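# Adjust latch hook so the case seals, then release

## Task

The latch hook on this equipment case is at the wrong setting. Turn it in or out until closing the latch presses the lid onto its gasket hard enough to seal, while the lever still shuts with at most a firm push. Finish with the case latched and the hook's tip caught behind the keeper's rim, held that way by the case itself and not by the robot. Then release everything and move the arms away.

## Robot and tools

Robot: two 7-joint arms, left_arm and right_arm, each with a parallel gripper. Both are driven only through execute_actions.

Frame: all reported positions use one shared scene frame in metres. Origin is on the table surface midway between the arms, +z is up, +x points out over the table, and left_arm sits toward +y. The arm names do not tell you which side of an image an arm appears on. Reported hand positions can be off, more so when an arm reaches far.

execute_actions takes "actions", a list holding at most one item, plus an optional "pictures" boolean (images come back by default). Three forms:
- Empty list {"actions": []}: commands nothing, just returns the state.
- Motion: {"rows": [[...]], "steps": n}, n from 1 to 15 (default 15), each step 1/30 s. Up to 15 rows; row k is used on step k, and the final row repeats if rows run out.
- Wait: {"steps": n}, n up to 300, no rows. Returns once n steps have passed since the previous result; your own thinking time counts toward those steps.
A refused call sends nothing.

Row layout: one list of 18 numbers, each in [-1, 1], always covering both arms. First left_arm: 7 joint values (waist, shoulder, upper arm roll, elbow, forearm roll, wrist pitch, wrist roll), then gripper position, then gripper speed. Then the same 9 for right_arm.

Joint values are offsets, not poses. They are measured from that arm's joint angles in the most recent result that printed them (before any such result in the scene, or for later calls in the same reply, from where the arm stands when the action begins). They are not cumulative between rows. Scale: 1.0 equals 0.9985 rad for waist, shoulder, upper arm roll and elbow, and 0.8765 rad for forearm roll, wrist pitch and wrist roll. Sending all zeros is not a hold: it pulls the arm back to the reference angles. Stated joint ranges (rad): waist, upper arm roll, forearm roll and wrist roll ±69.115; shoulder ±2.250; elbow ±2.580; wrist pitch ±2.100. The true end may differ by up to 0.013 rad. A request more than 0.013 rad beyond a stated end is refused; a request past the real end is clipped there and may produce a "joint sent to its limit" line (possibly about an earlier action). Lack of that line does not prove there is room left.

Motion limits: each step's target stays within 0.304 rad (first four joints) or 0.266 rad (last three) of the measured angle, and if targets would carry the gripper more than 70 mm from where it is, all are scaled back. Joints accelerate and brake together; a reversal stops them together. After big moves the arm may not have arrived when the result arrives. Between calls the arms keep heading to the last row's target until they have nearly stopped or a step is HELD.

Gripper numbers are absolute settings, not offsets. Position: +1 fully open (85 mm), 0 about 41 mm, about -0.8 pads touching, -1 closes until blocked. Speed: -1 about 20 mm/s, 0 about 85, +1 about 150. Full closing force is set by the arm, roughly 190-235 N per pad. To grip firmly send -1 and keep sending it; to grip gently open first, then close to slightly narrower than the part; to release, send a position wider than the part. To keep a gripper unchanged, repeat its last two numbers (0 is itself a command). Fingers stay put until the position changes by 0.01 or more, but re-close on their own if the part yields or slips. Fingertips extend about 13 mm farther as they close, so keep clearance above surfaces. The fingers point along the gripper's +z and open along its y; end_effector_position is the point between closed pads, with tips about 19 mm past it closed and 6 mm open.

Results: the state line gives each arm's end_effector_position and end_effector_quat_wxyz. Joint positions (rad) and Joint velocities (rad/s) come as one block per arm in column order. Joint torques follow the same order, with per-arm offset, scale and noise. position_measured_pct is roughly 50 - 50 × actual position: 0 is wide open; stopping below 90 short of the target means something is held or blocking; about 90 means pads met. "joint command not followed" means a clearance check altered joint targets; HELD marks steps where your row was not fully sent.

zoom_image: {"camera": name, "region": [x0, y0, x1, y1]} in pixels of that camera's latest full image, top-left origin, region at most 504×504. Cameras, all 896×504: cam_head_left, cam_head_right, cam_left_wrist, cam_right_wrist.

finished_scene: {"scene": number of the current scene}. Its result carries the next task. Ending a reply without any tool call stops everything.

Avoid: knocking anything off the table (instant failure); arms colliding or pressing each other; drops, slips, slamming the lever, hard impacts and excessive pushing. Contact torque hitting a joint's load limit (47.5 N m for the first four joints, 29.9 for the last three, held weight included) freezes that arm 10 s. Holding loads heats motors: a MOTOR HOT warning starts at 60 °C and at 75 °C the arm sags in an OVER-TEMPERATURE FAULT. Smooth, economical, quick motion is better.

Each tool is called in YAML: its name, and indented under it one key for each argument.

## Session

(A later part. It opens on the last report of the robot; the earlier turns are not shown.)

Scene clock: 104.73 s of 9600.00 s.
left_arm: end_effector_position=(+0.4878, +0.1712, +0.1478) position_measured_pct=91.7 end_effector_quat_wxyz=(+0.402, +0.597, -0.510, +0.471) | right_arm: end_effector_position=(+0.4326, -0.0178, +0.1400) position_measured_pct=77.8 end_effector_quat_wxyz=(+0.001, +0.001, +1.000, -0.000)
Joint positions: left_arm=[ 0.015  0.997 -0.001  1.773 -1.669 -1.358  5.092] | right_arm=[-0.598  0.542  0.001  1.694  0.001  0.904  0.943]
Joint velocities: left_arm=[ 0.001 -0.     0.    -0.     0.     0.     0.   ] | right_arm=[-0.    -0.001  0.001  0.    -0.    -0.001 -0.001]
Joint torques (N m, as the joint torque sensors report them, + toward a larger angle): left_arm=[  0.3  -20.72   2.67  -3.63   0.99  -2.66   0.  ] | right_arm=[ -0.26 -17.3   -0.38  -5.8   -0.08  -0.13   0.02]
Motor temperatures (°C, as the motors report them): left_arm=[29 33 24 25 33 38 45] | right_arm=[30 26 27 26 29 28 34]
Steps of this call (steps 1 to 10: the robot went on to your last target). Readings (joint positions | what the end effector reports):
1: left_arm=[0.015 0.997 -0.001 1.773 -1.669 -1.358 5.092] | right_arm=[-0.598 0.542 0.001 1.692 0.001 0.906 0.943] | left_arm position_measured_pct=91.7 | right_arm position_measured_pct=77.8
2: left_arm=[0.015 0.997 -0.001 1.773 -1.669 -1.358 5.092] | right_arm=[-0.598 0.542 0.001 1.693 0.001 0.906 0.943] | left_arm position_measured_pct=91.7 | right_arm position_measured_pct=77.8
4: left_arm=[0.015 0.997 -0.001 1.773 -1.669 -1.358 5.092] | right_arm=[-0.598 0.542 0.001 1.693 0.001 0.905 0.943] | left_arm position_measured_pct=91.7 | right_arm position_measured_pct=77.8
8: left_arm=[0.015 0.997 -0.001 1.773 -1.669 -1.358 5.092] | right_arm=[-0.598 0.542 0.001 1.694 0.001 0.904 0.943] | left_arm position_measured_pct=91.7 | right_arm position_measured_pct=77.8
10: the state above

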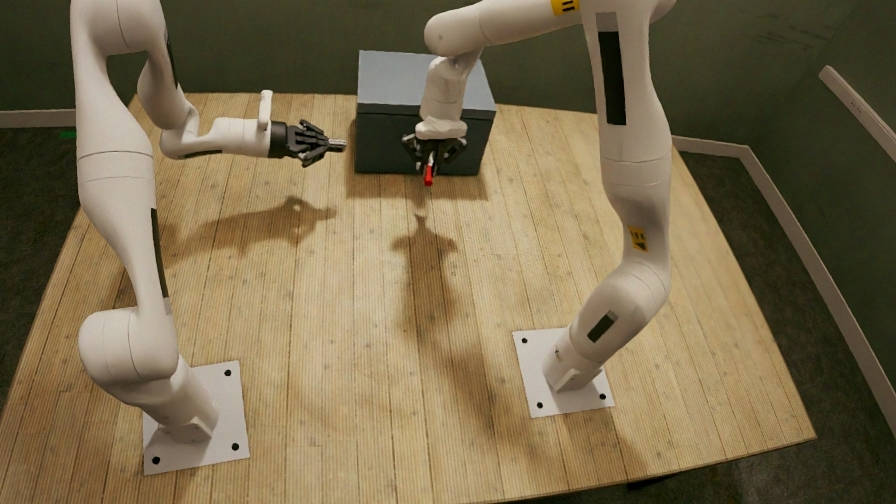

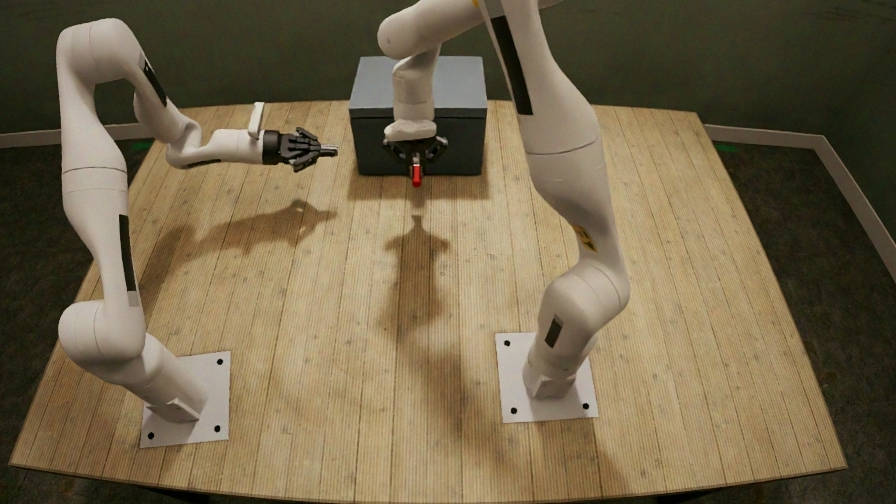

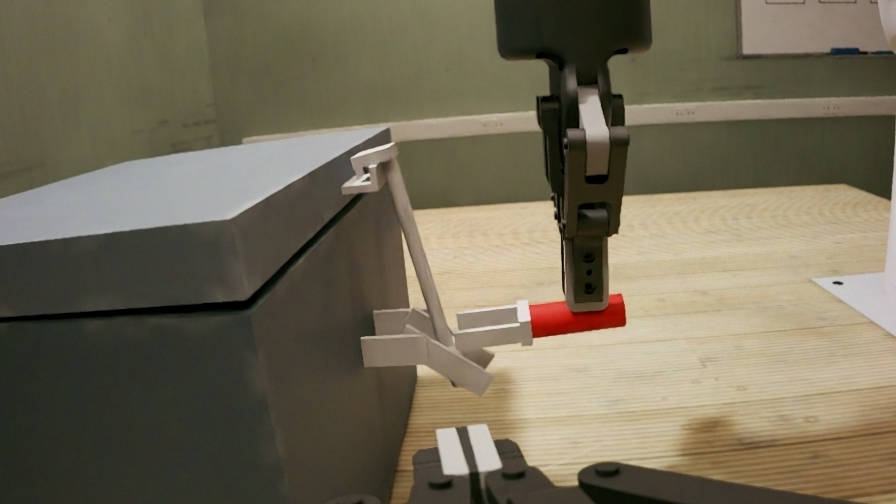

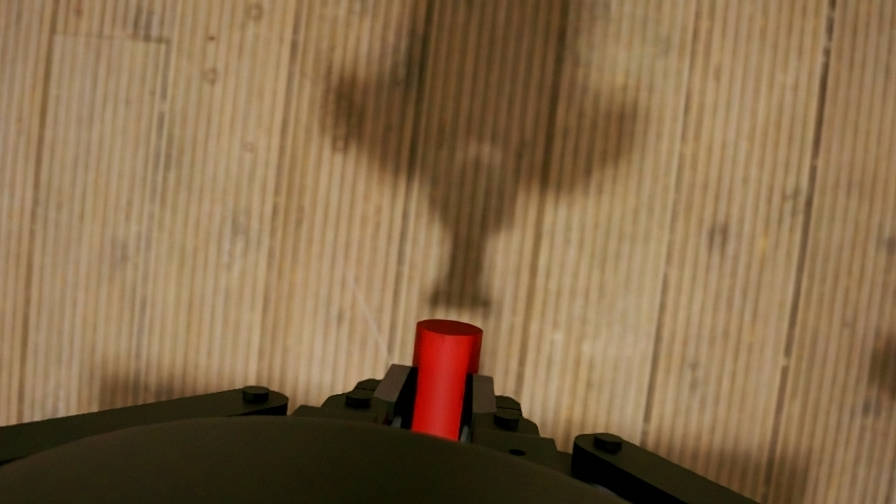

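execute_actions:
  actions:
    - {"rows":[[0,0,0,0,0,0,0,-1,0,0,0.003,0,0.0025,0,-0.006,0,-0.55,0],[0,0,0,0,0,0,0,-1,0,0,0.003,0,0.0025,0,-0.006,0,-0.55,0],[0,0,0,0,0,0,0,-1,0,0,0.006,0,0.005,0,-0.012,0,-0.55,0],[0,0,0,0,0,0,0,-1,0,0,0.006,0,0.005,0,-0.012,0,-0.55,0],[0,0,0,0,0,0,0,-1,0,0,0.009,0,0.0075,0,-0.019,0,-0.55,0],[0,0,0,0,0,0,0,-1,0,0,0.009,0,0.0075,0,-0.019,0,-0.55,0],[0,0,0,0,0,0,0,-1,0,0,0.012,0,0.01,0,-0.025,0,-0.55,0],[0,0,0,0,0,0,0,-1,0,0,0.012,0,0.01,0,-0.025,0,-0.55,0],[0,0,0,0,0,0,0,-1,0,0,0.0148,0,0.0126,0,-0.031,0,-0.55,0]],"steps":15}
  pictures: false

execute_actions:
  actions:
    - {"steps":10}

Scene clock: 107.60 s of 9600.00 s.
left_arm: end_effector_position=(+0.4878, +0.1712, +0.1478) position_measured_pct=91.7 end_effector_quat_wxyz=(+0.402, +0.597, -0.510, +0.471) | right_arm: end_effector_position=(+0.4324, -0.0174, +0.1313) position_measured_pct=77.8 end_effector_quat_wxyz=(+0.001, +0.001, +1.000, +0.000)
Joint positions: left_arm=[ 0.015  0.997 -0.001  1.773 -1.669 -1.358  5.092] | right_arm=[-0.599  0.554  0.001  1.706  0.001  0.879  0.943]
Joint velocities: left_arm=[-0.     0.    -0.    -0.001  0.     0.001 -0.001] | right_arm=[-0.001  0.003 -0.001  0.006 -0.001 -0.008  0.001]
Joint torques (N m, as the joint torque sensors report them, + toward a larger angle): left_arm=[  0.32 -20.6    2.64  -3.4    0.93  -2.64   0.09] | right_arm=[  0.25 -16.87   0.1   -5.97   0.27  -0.45   0.13]
Motor temperatures (°C, as the motors report them): left_arm=[29 33 24 25 33 38 45] | right_arm=[30 26 27 26 29 28 34]
Steps of this call (steps 1 to 15: the robot went on to your last target; steps 16 to 71: nothing new was sent; steps 72 to 86: all 15 steps of this action). Readings (joint positions | what the end effector reports):
72: left_arm=[0.015 0.997 -0.001 1.773 -1.669 -1.358 5.092] | right_arm=[-0.598 0.542 0.001 1.694 0.001 0.904 0.943] | left_arm position_measured_pct=91.7 | right_arm position_measured_pct=77.8
73: left_arm=[0.015 0.997 -0.001 1.773 -1.669 -1.358 5.092] | right_arm=[-0.598 0.543 0.001 1.695 0.001 0.902 0.943] | left_arm position_measured_pct=91.7 | right_arm position_measured_pct=77.8
75: left_arm=[0.015 0.997 -0.001 1.773 -1.669 -1.358 5.092] | right_arm=[-0.598 0.545 0.001 1.696 0.001 0.899 0.943] | left_arm position_measured_pct=91.7 | right_arm position_measured_pct=77.8
79: left_arm=[0.015 0.997 -0.001 1.773 -1.669 -1.358 5.092] | right_arm=[-0.599 0.550 0.001 1.701 0.001 0.889 0.943] | left_arm position_measured_pct=91.7 | right_arm position_measured_pct=77.8
86: the state above

Scene clock: 107.93 s of 9600.00 s.
left_arm: end_effector_position=(+0.4878, +0.1712, +0.1478) position_measured_pct=91.7 end_effector_quat_wxyz=(+0.402, +0.597, -0.510, +0.471) | right_arm: end_effector_position=(+0.4324, -0.0174, +0.1311) position_measured_pct=77.8 end_effector_quat_wxyz=(+0.001, +0.001, +1.000, +0.000)
Joint positions: left_arm=[ 0.015  0.997 -0.001  1.773 -1.669 -1.358  5.092] | right_arm=[-0.599  0.555  0.001  1.706  0.001  0.878  0.943]
Joint velocities: left_arm=[ 0.001 -0.     0.    -0.     0.    -0.002  0.002] | right_arm=[ 0.    -0.    -0.001  0.    -0.    -0.001  0.   ]
Joint torques (N m, as the joint torque sensors report them, + toward a larger angle): left_arm=[  0.07 -20.46   2.56  -3.34   0.99  -2.49  -0.09] | right_arm=[  0.17 -16.24  -0.13  -6.31   0.36  -0.62   0.04]
Motor temperatures (°C, as the motors report them): left_arm=[29 33 24 25 33 38 45] | right_arm=[30 26 27 26 29 28 34]
Steps of this call (steps 1 to 10: the robot went on to your last target). Readings (joint positions | what the end effector reports):
1: left_arm=[0.015 0.997 -0.001 1.773 -1.669 -1.358 5.092] | right_arm=[-0.599 0.554 0.001 1.706 0.001 0.878 0.943] | left_arm position_measured_pct=91.7 | right_arm position_measured_pct=77.8
2: left_arm=[0.015 0.997 -0.001 1.773 -1.669 -1.358 5.092] | right_arm=[-0.599 0.555 0.001 1.706 0.001 0.878 0.943] | left_arm position_measured_pct=91.7 | right_arm position_measured_pct=77.8
4: left_arm=[0.015 0.997 -0.001 1.773 -1.669 -1.358 5.092] | right_arm=[-0.599 0.555 0.001 1.706 0.001 0.878 0.943] | left_arm position_measured_pct=91.7 | right_arm position_measured_pct=77.8
8: left_arm=[0.015 0.997 -0.001 1.773 -1.669 -1.358 5.092] | right_arm=[-0.599 0.555 0.001 1.706 0.001 0.878 0.943] | left_arm position_measured_pct=91.7 | right_arm position_measured_pct=77.8
10: the state above

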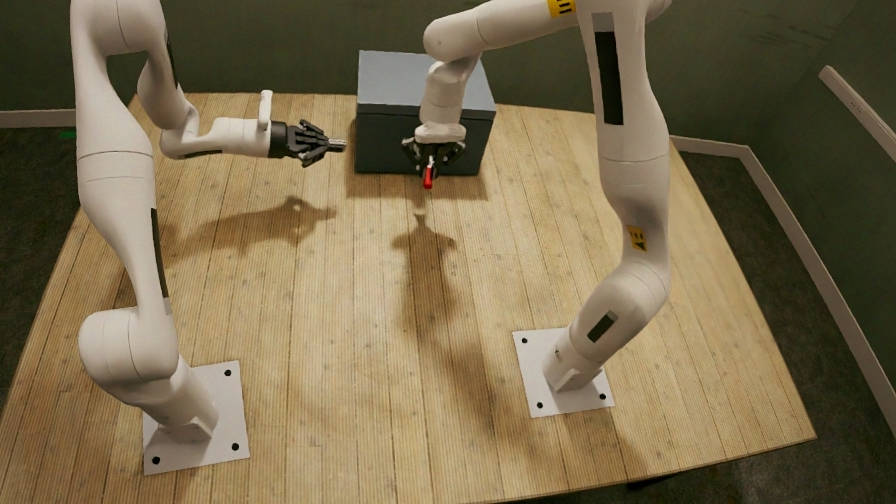

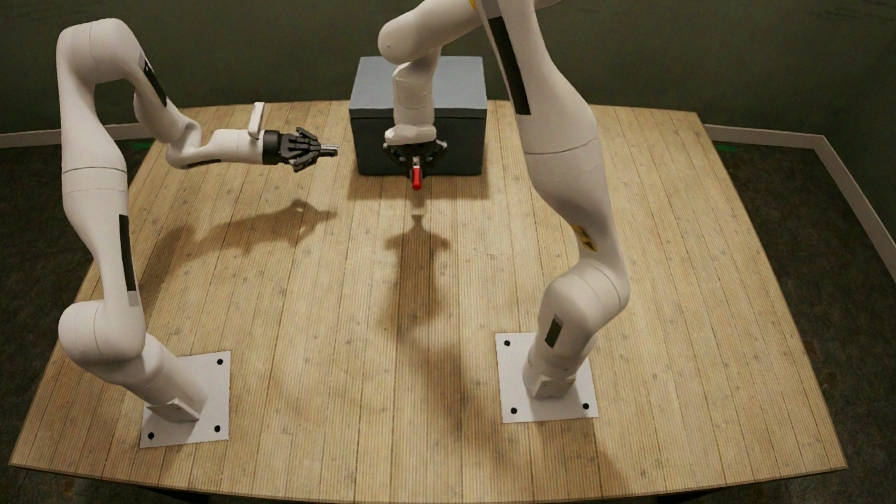

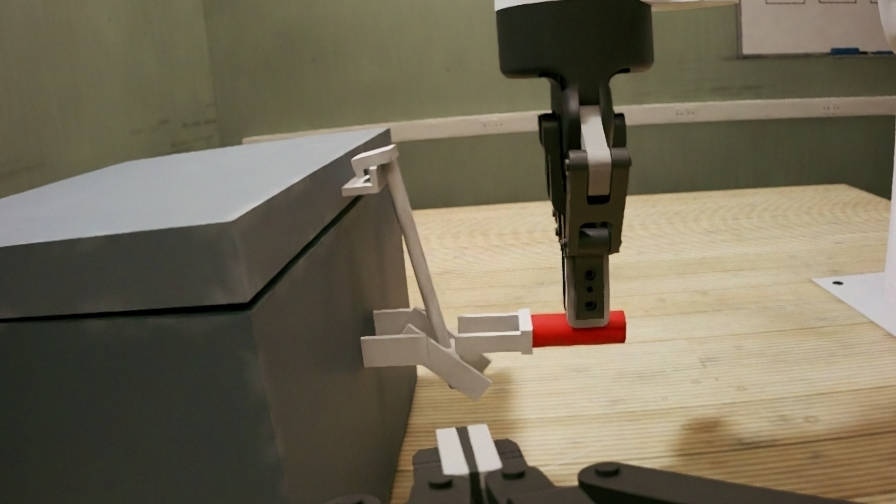

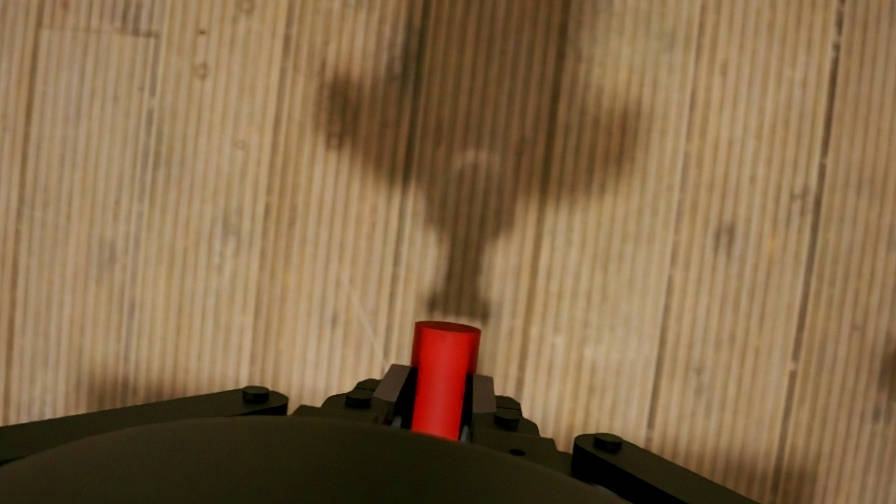

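execute_actions:
  actions:
    - {"rows":[[0,0,0,0,0,0,0,-1,0,0,0.003,0,0.0025,0,-0.006,0,-0.55,0],[0,0,0,0,0,0,0,-1,0,0,0.003,0,0.0025,0,-0.006,0,-0.55,0],[0,0,0,0,0,0,0,-1,0,0,0.006,0,0.005,0,-0.012,0,-0.55,0],[0,0,0,0,0,0,0,-1,0,0,0.006,0,0.005,0,-0.012,0,-0.55,0],[0,0,0,0,0,0,0,-1,0,0,0.009,0,0.0075,0,-0.019,0,-0.55,0],[0,0,0,0,0,0,0,-1,0,0,0.009,0,0.0075,0,-0.019,0,-0.55,0],[0,0,0,0,0,0,0,-1,0,0,0.012,0,0.01,0,-0.025,0,-0.55,0],[0,0,0,0,0,0,0,-1,0,0,0.012,0,0.01,0,-0.025,0,-0.55,0],[0,0,0,0,0,0,0,-1,0,0,0.0153,0,0.012,0,-0.031,0,-0.55,0]],"steps":15}
  pictures: false

execute_actions:
  actions:
    - {"steps":10}

Scene clock: 110.23 s of 9600.00 s.
left_arm: end_effector_position=(+0.4878, +0.1712, +0.1478) position_measured_pct=91.7 end_effector_quat_wxyz=(+0.402, +0.597, -0.510, +0.471) | right_arm: end_effector_position=(+0.4324, -0.0173, +0.1230) position_measured_pct=77.8 end_effector_quat_wxyz=(+0.002, +0.001, +1.000, +0.001)
Joint positions: left_arm=[ 0.015  0.997 -0.001  1.773 -1.669 -1.358  5.092] | right_arm=[-0.599  0.566  0.001  1.718  0.001  0.853  0.943]
Joint velocities: left_arm=[ 0.    -0.     0.     0.001 -0.     0.     0.   ] | right_arm=[ 0.     0.005  0.001  0.004  0.001 -0.009  0.   ]
Joint torques (N m, as the joint torque sensors report them, + toward a larger angle): left_arm=[  0.35 -20.58   2.22  -3.29   0.81  -2.55  -0.01] | right_arm=[  0.21 -14.93   0.32  -6.52   0.26  -1.01   0.01]
Motor temperatures (°C, as the motors report them): left_arm=[29 33 24 25 33 38 45] | right_arm=[30 26 27 26 29 28 34]
Steps of this call (steps 1 to 15: the robot went on to your last target; steps 16 to 54: nothing new was sent; steps 55 to 69: all 15 steps of this action). Readings (joint positions | what the end effector reports):
55: left_arm=[0.015 0.997 -0.001 1.773 -1.669 -1.358 5.092] | right_arm=[-0.599 0.555 0.001 1.706 0.001 0.878 0.943] | left_arm position_measured_pct=91.7 | right_arm position_measured_pct=77.8
56: left_arm=[0.015 0.997 -0.001 1.773 -1.669 -1.358 5.092] | right_arm=[-0.599 0.555 0.001 1.707 0.001 0.876 0.943] | left_arm position_measured_pct=91.7 | right_arm position_measured_pct=77.8
58: left_arm=[0.015 0.997 -0.001 1.773 -1.669 -1.358 5.092] | right_arm=[-0.599 0.557 0.001 1.709 0.001 0.873 0.943] | left_arm position_measured_pct=91.7 | right_arm position_measured_pct=77.8
62: left_arm=[0.015 0.997 -0.001 1.773 -1.669 -1.358 5.092] | right_arm=[-0.599 0.561 0.001 1.713 0.001 0.863 0.943] | left_arm position_measured_pct=91.7 | right_arm position_measured_pct=77.8
69: the state above

Scene clock: 110.57 s of 9600.00 s.
left_arm: end_effector_position=(+0.4878, +0.1712, +0.1478) position_measured_pct=91.7 end_effector_quat_wxyz=(+0.402, +0.597, -0.510, +0.471) | right_arm: end_effector_position=(+0.4324, -0.0173, +0.1228) position_measured_pct=77.8 end_effector_quat_wxyz=(+0.002, +0.001, +1.000, +0.001)
Joint positions: left_arm=[ 0.015  0.997 -0.001  1.773 -1.669 -1.358  5.092] | right_arm=[-0.599  0.567  0.001  1.718  0.001  0.852  0.943]
Joint velocities: left_arm=[-0.     0.     0.     0.001 -0.    -0.     0.   ] | right_arm=[-0.    -0.     0.     0.    -0.002  0.     0.001]
Joint torques (N m, as the joint torque sensors report them, + toward a larger angle): left_arm=[ -0.01 -20.59   2.61  -3.21   0.95  -2.53   0.01] | right_arm=[ -0.21 -15.26  -0.25  -6.18  -0.16  -0.85   0.23]
Motor temperatures (°C, as the motors report them): left_arm=[29 33 24 25 33 38 45] | right_arm=[30 26 27 26 29 28 34]
Steps of this call (steps 1 to 10: the robot went on to your last target). Readings (joint positions | what the end effector reports):
1: left_arm=[0.015 0.997 -0.001 1.773 -1.669 -1.358 5.092] | right_arm=[-0.599 0.566 0.001 1.718 0.001 0.853 0.943] | left_arm position_measured_pct=91.7 | right_arm position_measured_pct=77.8
2: left_arm=[0.015 0.997 -0.001 1.773 -1.669 -1.358 5.092] | right_arm=[-0.599 0.566 0.001 1.718 0.001 0.853 0.943] | left_arm position_measured_pct=91.7 | right_arm position_measured_pct=77.8
4: left_arm=[0.015 0.997 -0.001 1.773 -1.669 -1.358 5.092] | right_arm=[-0.599 0.566 0.001 1.718 0.001 0.853 0.943] | left_arm position_measured_pct=91.7 | right_arm position_measured_pct=77.8
8: left_arm=[0.015 0.997 -0.001 1.773 -1.669 -1.358 5.092] | right_arm=[-0.599 0.566 0.001 1.718 0.001 0.852 0.943] | left_arm position_measured_pct=91.7 | right_arm position_measured_pct=77.8
10: the state above

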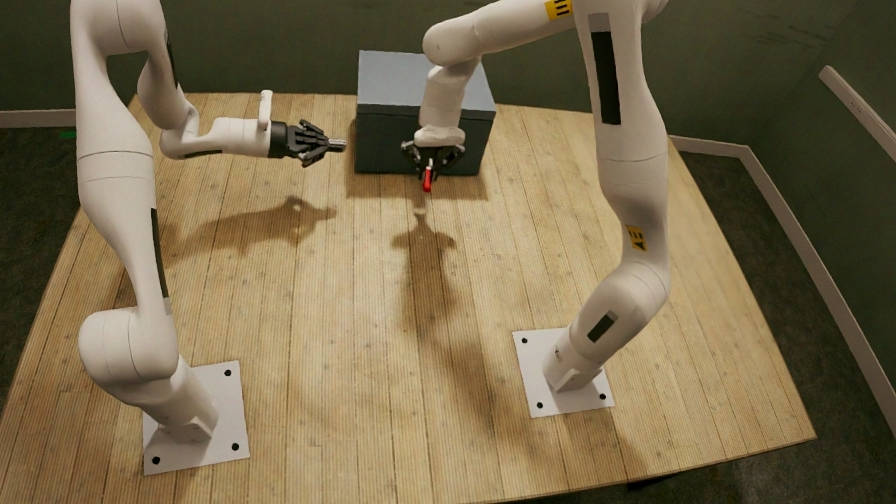

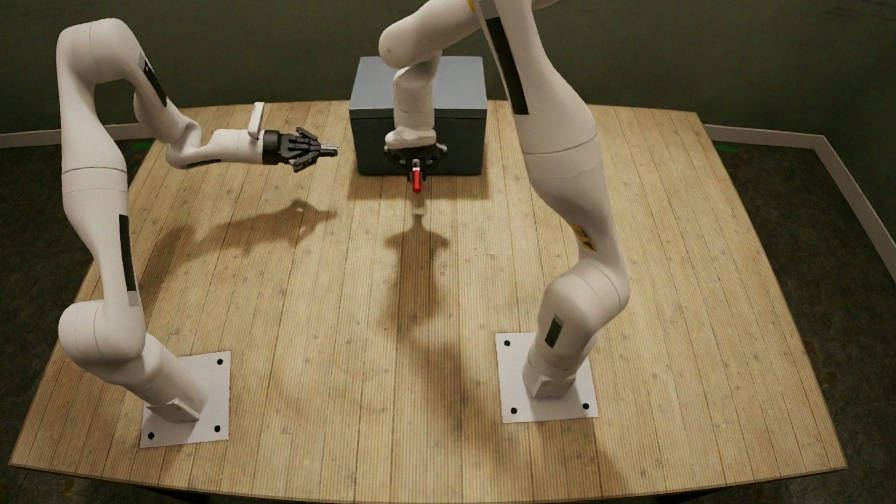

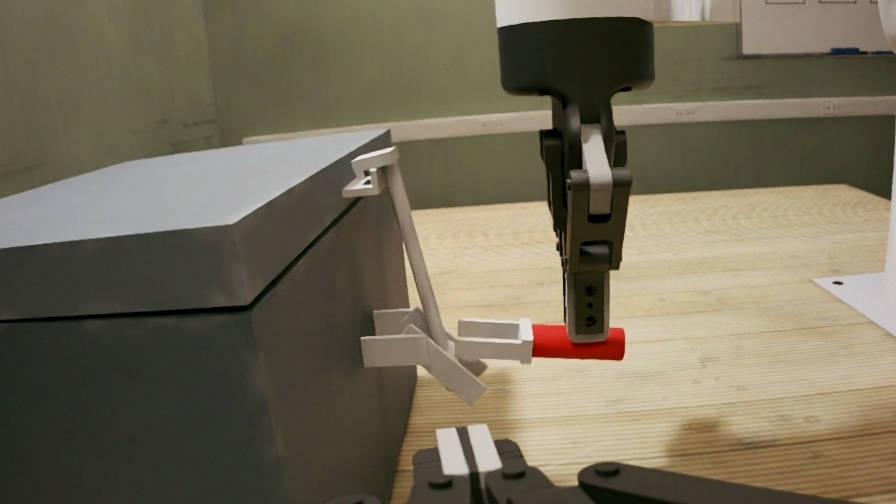

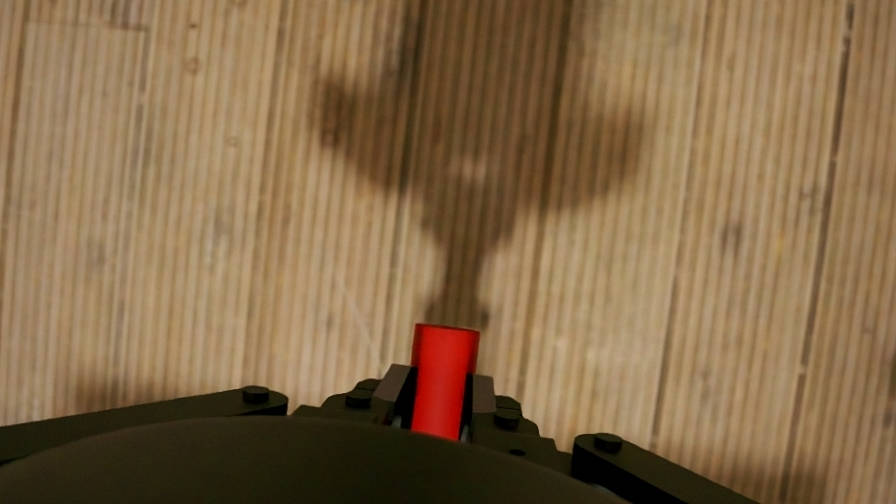

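execute_actions:
  actions:
    - {"rows":[[0,0,0,0,0,0,0,-1,0,0,0.003,0,0.0025,0,-0.006,0,-0.55,0],[0,0,0,0,0,0,0,-1,0,0,0.003,0,0.0025,0,-0.006,0,-0.55,0],[0,0,0,0,0,0,0,-1,0,0,0.006,0,0.005,0,-0.012,0,-0.55,0],[0,0,0,0,0,0,0,-1,0,0,0.006,0,0.005,0,-0.012,0,-0.55,0],[0,0,0,0,0,0,0,-1,0,0,0.009,0,0.0075,0,-0.019,0,-0.55,0],[0,0,0,0,0,0,0,-1,0,0,0.009,0,0.0075,0,-0.019,0,-0.55,0],[0,0,0,0,0,0,0,-1,0,0,0.013,0,0.01,0,-0.025,0,-0.55,0],[0,0,0,0,0,0,0,-1,0,0,0.013,0,0.01,0,-0.025,0,-0.55,0],[0,0,0,0,0,0,0,-1,0,0,0.017,0,0.012,0,-0.031,0,-0.55,0]],"steps":15}
  pictures: false

execute_actions:
  actions:
    - {"steps":10}

Scene clock: 112.83 s of 9600.00 s.
left_arm: end_effector_position=(+0.4878, +0.1712, +0.1478) position_measured_pct=91.7 end_effector_quat_wxyz=(+0.402, +0.597, -0.510, +0.471) | right_arm: end_effector_position=(+0.4329, -0.0172, +0.1148) position_measured_pct=77.8 end_effector_quat_wxyz=(+0.003, +0.001, +1.000, +0.002)
Joint positions: left_arm=[ 0.015  0.997 -0.001  1.773 -1.669 -1.358  5.092] | right_arm=[-0.599  0.579  0.001  1.728  0.001  0.827  0.943]
Joint velocities: left_arm=[-0.    -0.    -0.    -0.     0.001 -0.     0.001] | right_arm=[ 0.001  0.006 -0.     0.003 -0.002 -0.008 -0.   ]
Joint torques (N m, as the joint torque sensors report them, + toward a larger angle): left_arm=[ -0.01 -20.6    2.36  -3.15   0.92  -2.6   -0.05] | right_arm=[ -0.57 -14.39  -0.35  -5.54  -0.05  -0.68  -0.06]
Motor temperatures (°C, as the motors report them): left_arm=[29 33 24 25 33 38 45] | right_arm=[30 26 27 26 29 28 34]
Steps of this call (steps 1 to 15: the robot went on to your last target; steps 16 to 53: nothing new was sent; steps 54 to 68: all 15 steps of this action). Readings (joint positions | what the end effector reports):
54: left_arm=[0.015 0.997 -0.001 1.773 -1.669 -1.358 5.092] | right_arm=[-0.599 0.567 0.001 1.718 0.001 0.852 0.943] | left_arm position_measured_pct=91.7 | right_arm position_measured_pct=77.8
55: left_arm=[0.015 0.997 -0.001 1.773 -1.669 -1.358 5.092] | right_arm=[-0.599 0.566 0.001 1.719 0.001 0.851 0.943] | left_arm position_measured_pct=91.7 | right_arm position_measured_pct=77.8
57: left_arm=[0.015 0.997 -0.001 1.773 -1.669 -1.358 5.092] | right_arm=[-0.599 0.568 0.001 1.720 0.001 0.848 0.943] | left_arm position_measured_pct=91.7 | right_arm position_measured_pct=77.8
61: left_arm=[0.015 0.997 -0.001 1.773 -1.669 -1.358 5.092] | right_arm=[-0.599 0.572 0.001 1.724 0.001 0.838 0.943] | left_arm position_measured_pct=91.7 | right_arm position_measured_pct=77.8
68: the state above

Scene clock: 113.17 s of 9600.00 s.
left_arm: end_effector_position=(+0.4878, +0.1712, +0.1478) position_measured_pct=91.7 end_effector_quat_wxyz=(+0.402, +0.597, -0.510, +0.471) | right_arm: end_effector_position=(+0.4330, -0.0173, +0.1144) position_measured_pct=77.8 end_effector_quat_wxyz=(+0.003, +0.001, +1.000, +0.002)
Joint positions: left_arm=[ 0.015  0.997 -0.001  1.773 -1.669 -1.358  5.092] | right_arm=[-0.599  0.579  0.001  1.729  0.001  0.826  0.943]
Joint velocities: left_arm=[ 0.     0.     0.     0.     0.     0.    -0.001] | right_arm=[ 0.    -0.     0.001 -0.001 -0.    -0.001 -0.001]
Joint torques (N m, as the joint torque sensors report them, + toward a larger angle): left_arm=[ -0.04 -20.68   2.56  -3.26   0.79  -2.66   0.12] | right_arm=[ -0.53 -14.62  -0.58  -5.    -0.17  -0.73   0.21]
Motor temperatures (°C, as the motors report them): left_arm=[29 33 24 25 33 38 45] | right_arm=[30 26 27 26 29 28 34]
Steps of this call (steps 1 to 10: the robot went on to your last target). Readings (joint positions | what the end effector reports):
1: left_arm=[0.015 0.997 -0.001 1.773 -1.669 -1.358 5.092] | right_arm=[-0.599 0.579 0.001 1.728 0.001 0.827 0.943] | left_arm position_measured_pct=91.7 | right_arm position_measured_pct=77.8
2: left_arm=[0.015 0.997 -0.001 1.773 -1.669 -1.358 5.092] | right_arm=[-0.599 0.579 0.001 1.729 0.001 0.827 0.943] | left_arm position_measured_pct=91.7 | right_arm position_measured_pct=77.8
4: left_arm=[0.015 0.997 -0.001 1.773 -1.669 -1.358 5.092] | right_arm=[-0.599 0.579 0.001 1.729 0.001 0.826 0.943] | left_arm position_measured_pct=91.7 | right_arm position_measured_pct=77.8
8: left_arm=[0.015 0.997 -0.001 1.773 -1.669 -1.358 5.092] | right_arm=[-0.599 0.579 0.001 1.729 0.001 0.826 0.943] | left_arm position_measured_pct=91.7 | right_arm position_measured_pct=77.8
10: the state above

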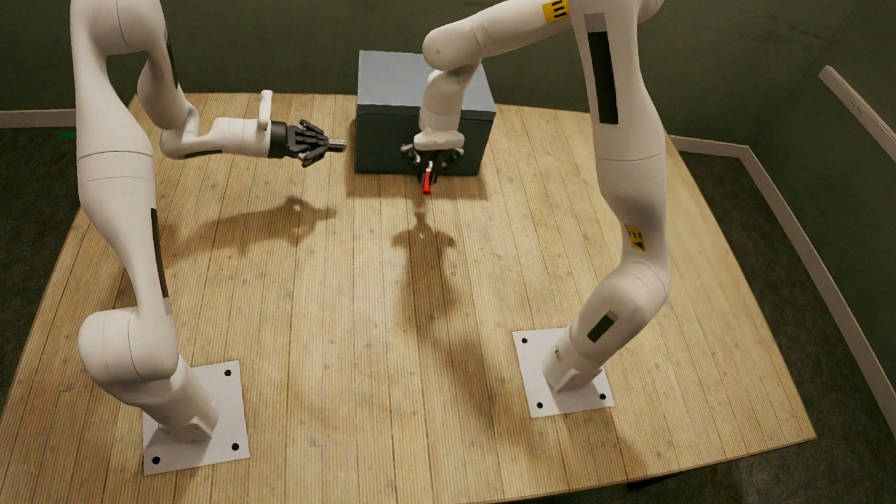

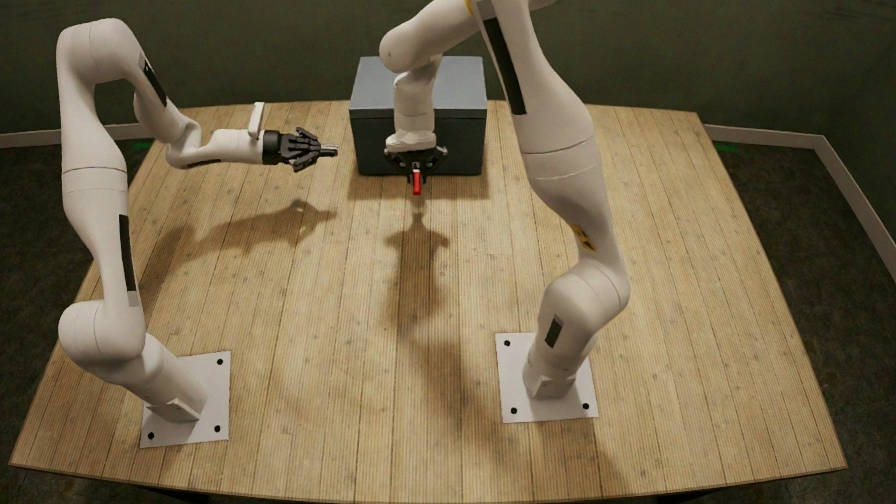

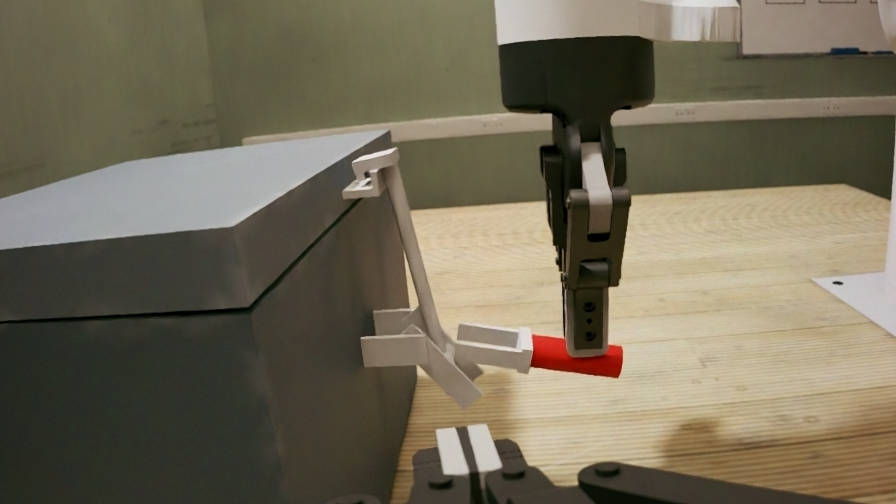

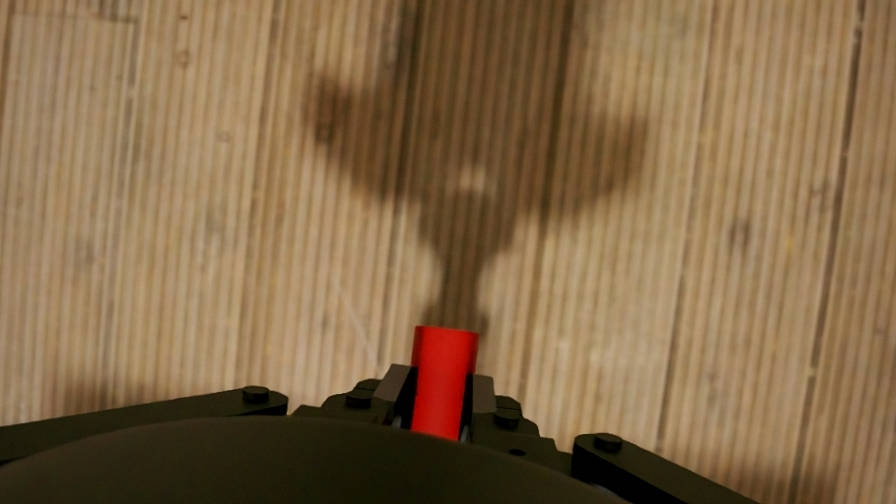

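execute_actions:
  actions:
    - {"rows":[[0,0,0,0,0,0,0,-1,0,0,0.003,0,0.0025,0,-0.006,0,-0.55,0],[0,0,0,0,0,0,0,-1,0,0,0.003,0,0.0025,0,-0.006,0,-0.55,0],[0,0,0,0,0,0,0,-1,0,0,0.006,0,0.005,0,-0.012,0,-0.55,0],[0,0,0,0,0,0,0,-1,0,0,0.006,0,0.005,0,-0.012,0,-0.55,0],[0,0,0,0,0,0,0,-1,0,0,0.009,0,0.0075,0,-0.019,0,-0.55,0],[0,0,0,0,0,0,0,-1,0,0,0.009,0,0.0075,0,-0.019,0,-0.55,0],[0,0,0,0,0,0,0,-1,0,0,0.013,0,0.01,0,-0.025,0,-0.55,0],[0,0,0,0,0,0,0,-1,0,0,0.013,0,0.01,0,-0.025,0,-0.55,0],[0,0,0,0,0,0,0,-1,0,0,0.018,0,0.012,0,-0.031,0,-0.55,0]],"steps":15}
  pictures: false

execute_actions:
  actions:
    - {"steps":10}

Scene clock: 115.67 s of 9600.00 s.
left_arm: end_effector_position=(+0.4878, +0.1712, +0.1478) position_measured_pct=91.7 end_effector_quat_wxyz=(+0.402, +0.597, -0.510, +0.471) | right_arm: end_effector_position=(+0.4341, -0.0173, +0.1065) position_measured_pct=77.8 end_effector_quat_wxyz=(+0.005, +0.001, +1.000, +0.003)
Joint positions: left_arm=[ 0.015  0.997 -0.001  1.773 -1.669 -1.358  5.092] | right_arm=[-0.598  0.591  0.002  1.738  0.001  0.8    0.943]
Joint velocities: left_arm=[ 0.    -0.001 -0.     0.001 -0.    -0.001 -0.   ] | right_arm=[ 0.001  0.008 -0.002  0.002  0.    -0.01  -0.001]
Joint torques (N m, as the joint torque sensors report them, + toward a larger angle): left_arm=[  0.07 -20.86   2.34  -3.61   0.97  -2.66   0.  ] | right_arm=[ -0.72 -14.25  -0.27  -4.12  -0.46   0.     0.1 ]
Motor temperatures (°C, as the motors report them): left_arm=[29 33 24 25 33 38 45] | right_arm=[30 26 27 26 29 28 34]
Steps of this call (steps 1 to 15: the robot went on to your last target; steps 16 to 60: nothing new was sent; steps 61 to 75: all 15 steps of this action). Readings (joint positions | what the end effector reports):
61: left_arm=[0.015 0.997 -0.001 1.773 -1.669 -1.358 5.092] | right_arm=[-0.599 0.579 0.001 1.729 0.001 0.826 0.943] | left_arm position_measured_pct=91.7 | right_arm position_measured_pct=77.8
62: left_arm=[0.015 0.997 -0.001 1.773 -1.669 -1.358 5.092] | right_arm=[-0.599 0.579 0.001 1.729 0.001 0.825 0.943] | left_arm position_measured_pct=91.7 | right_arm position_measured_pct=77.8
64: left_arm=[0.015 0.997 -0.001 1.773 -1.669 -1.358 5.092] | right_arm=[-0.599 0.580 0.001 1.731 0.001 0.822 0.943] | left_arm position_measured_pct=91.7 | right_arm position_measured_pct=77.8
68: left_arm=[0.015 0.997 -0.001 1.773 -1.669 -1.358 5.092] | right_arm=[-0.598 0.584 0.002 1.735 0.001 0.812 0.943] | left_arm position_measured_pct=91.7 | right_arm position_measured_pct=77.8
75: the state above

Scene clock: 116.00 s of 9600.00 s.
left_arm: end_effector_position=(+0.4878, +0.1712, +0.1478) position_measured_pct=91.7 end_effector_quat_wxyz=(+0.402, +0.597, -0.510, +0.471) | right_arm: end_effector_position=(+0.4342, -0.0173, +0.1061) position_measured_pct=77.8 end_effector_quat_wxyz=(+0.005, +0.001, +1.000, +0.003)
Joint positions: left_arm=[ 0.015  0.997 -0.001  1.773 -1.669 -1.358  5.092] | right_arm=[-0.598  0.592  0.002  1.738  0.001  0.799  0.943]
Joint velocities: left_arm=[ 0.     0.    -0.     0.001 -0.     0.    -0.001] | right_arm=[-0.     0.001 -0.001  0.002  0.    -0.    -0.001]
Joint torques (N m, as the joint torque sensors report them, + toward a larger angle): left_arm=[  0.24 -21.1    2.4   -3.45   0.97  -2.56  -0.04] | right_arm=[ -0.71 -14.13  -0.78  -4.43  -0.34  -0.21   0.29]
Motor temperatures (°C, as the motors report them): left_arm=[29 33 24 25 33 38 45] | right_arm=[30 26 27 26 29 28 34]
Steps of this call (steps 1 to 10: the robot went on to your last target). Readings (joint positions | what the end effector reports):
1: left_arm=[0.015 0.997 -0.001 1.773 -1.669 -1.358 5.092] | right_arm=[-0.598 0.592 0.002 1.738 0.001 0.800 0.943] | left_arm position_measured_pct=91.7 | right_arm position_measured_pct=77.8
2: left_arm=[0.015 0.997 -0.001 1.773 -1.669 -1.358 5.092] | right_arm=[-0.598 0.592 0.002 1.738 0.001 0.800 0.943] | left_arm position_measured_pct=91.7 | right_arm position_measured_pct=77.8
4: left_arm=[0.015 0.997 -0.001 1.773 -1.669 -1.358 5.092] | right_arm=[-0.598 0.592 0.002 1.738 0.001 0.800 0.943] | left_arm position_measured_pct=91.7 | right_arm position_measured_pct=77.8
8: left_arm=[0.015 0.997 -0.001 1.773 -1.669 -1.358 5.092] | right_arm=[-0.598 0.592 0.002 1.738 0.001 0.799 0.943] | left_arm position_measured_pct=91.7 | right_arm position_measured_pct=77.8
10: the state above

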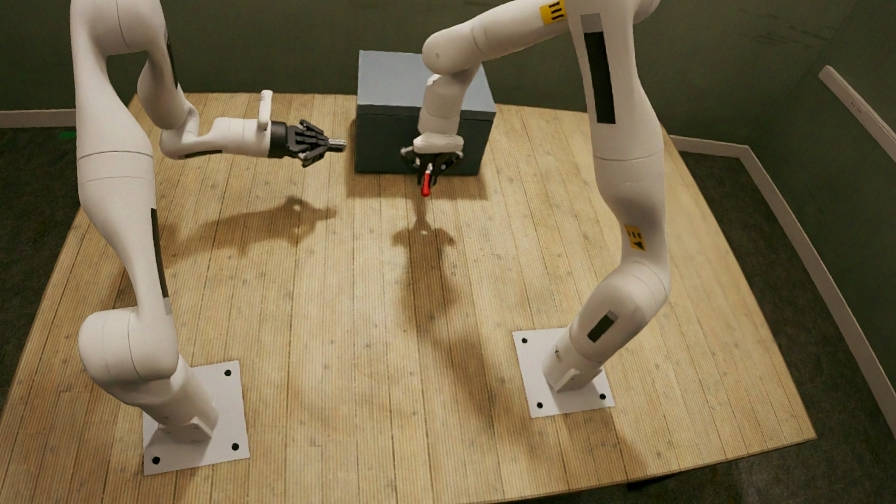

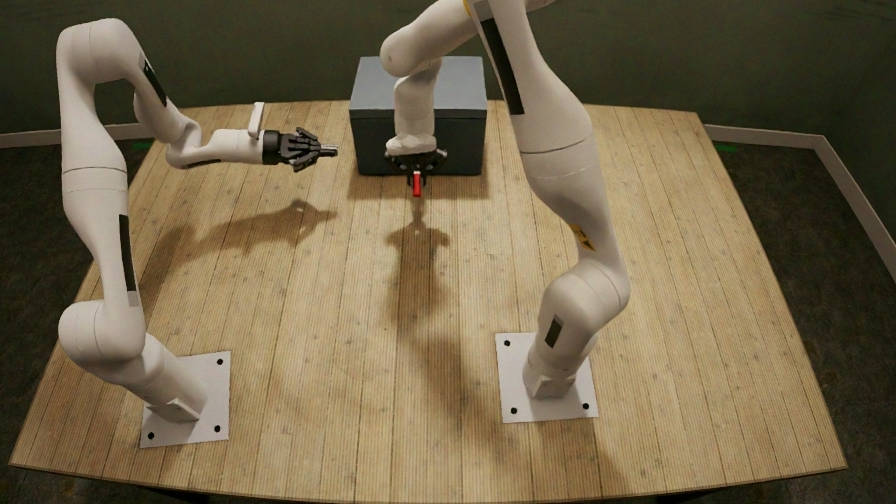

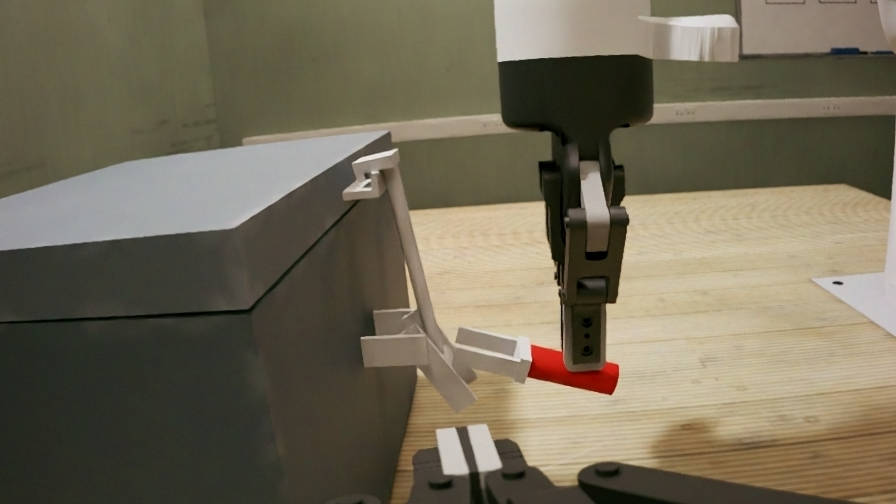

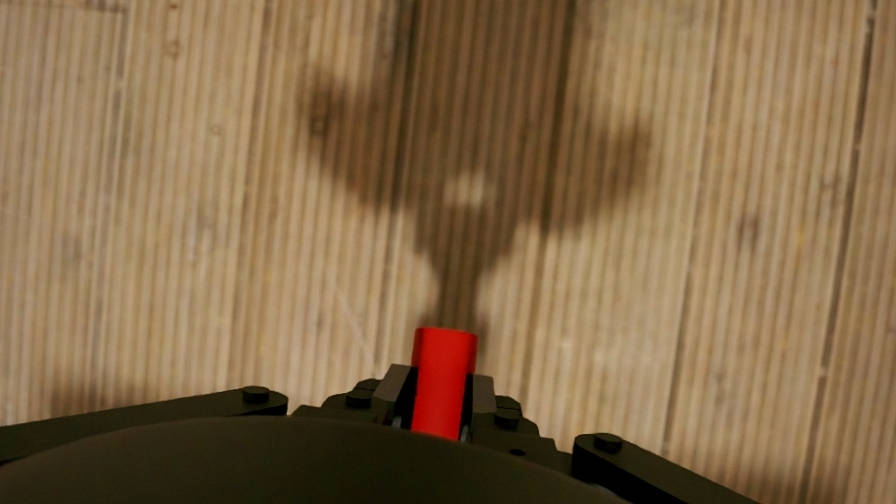

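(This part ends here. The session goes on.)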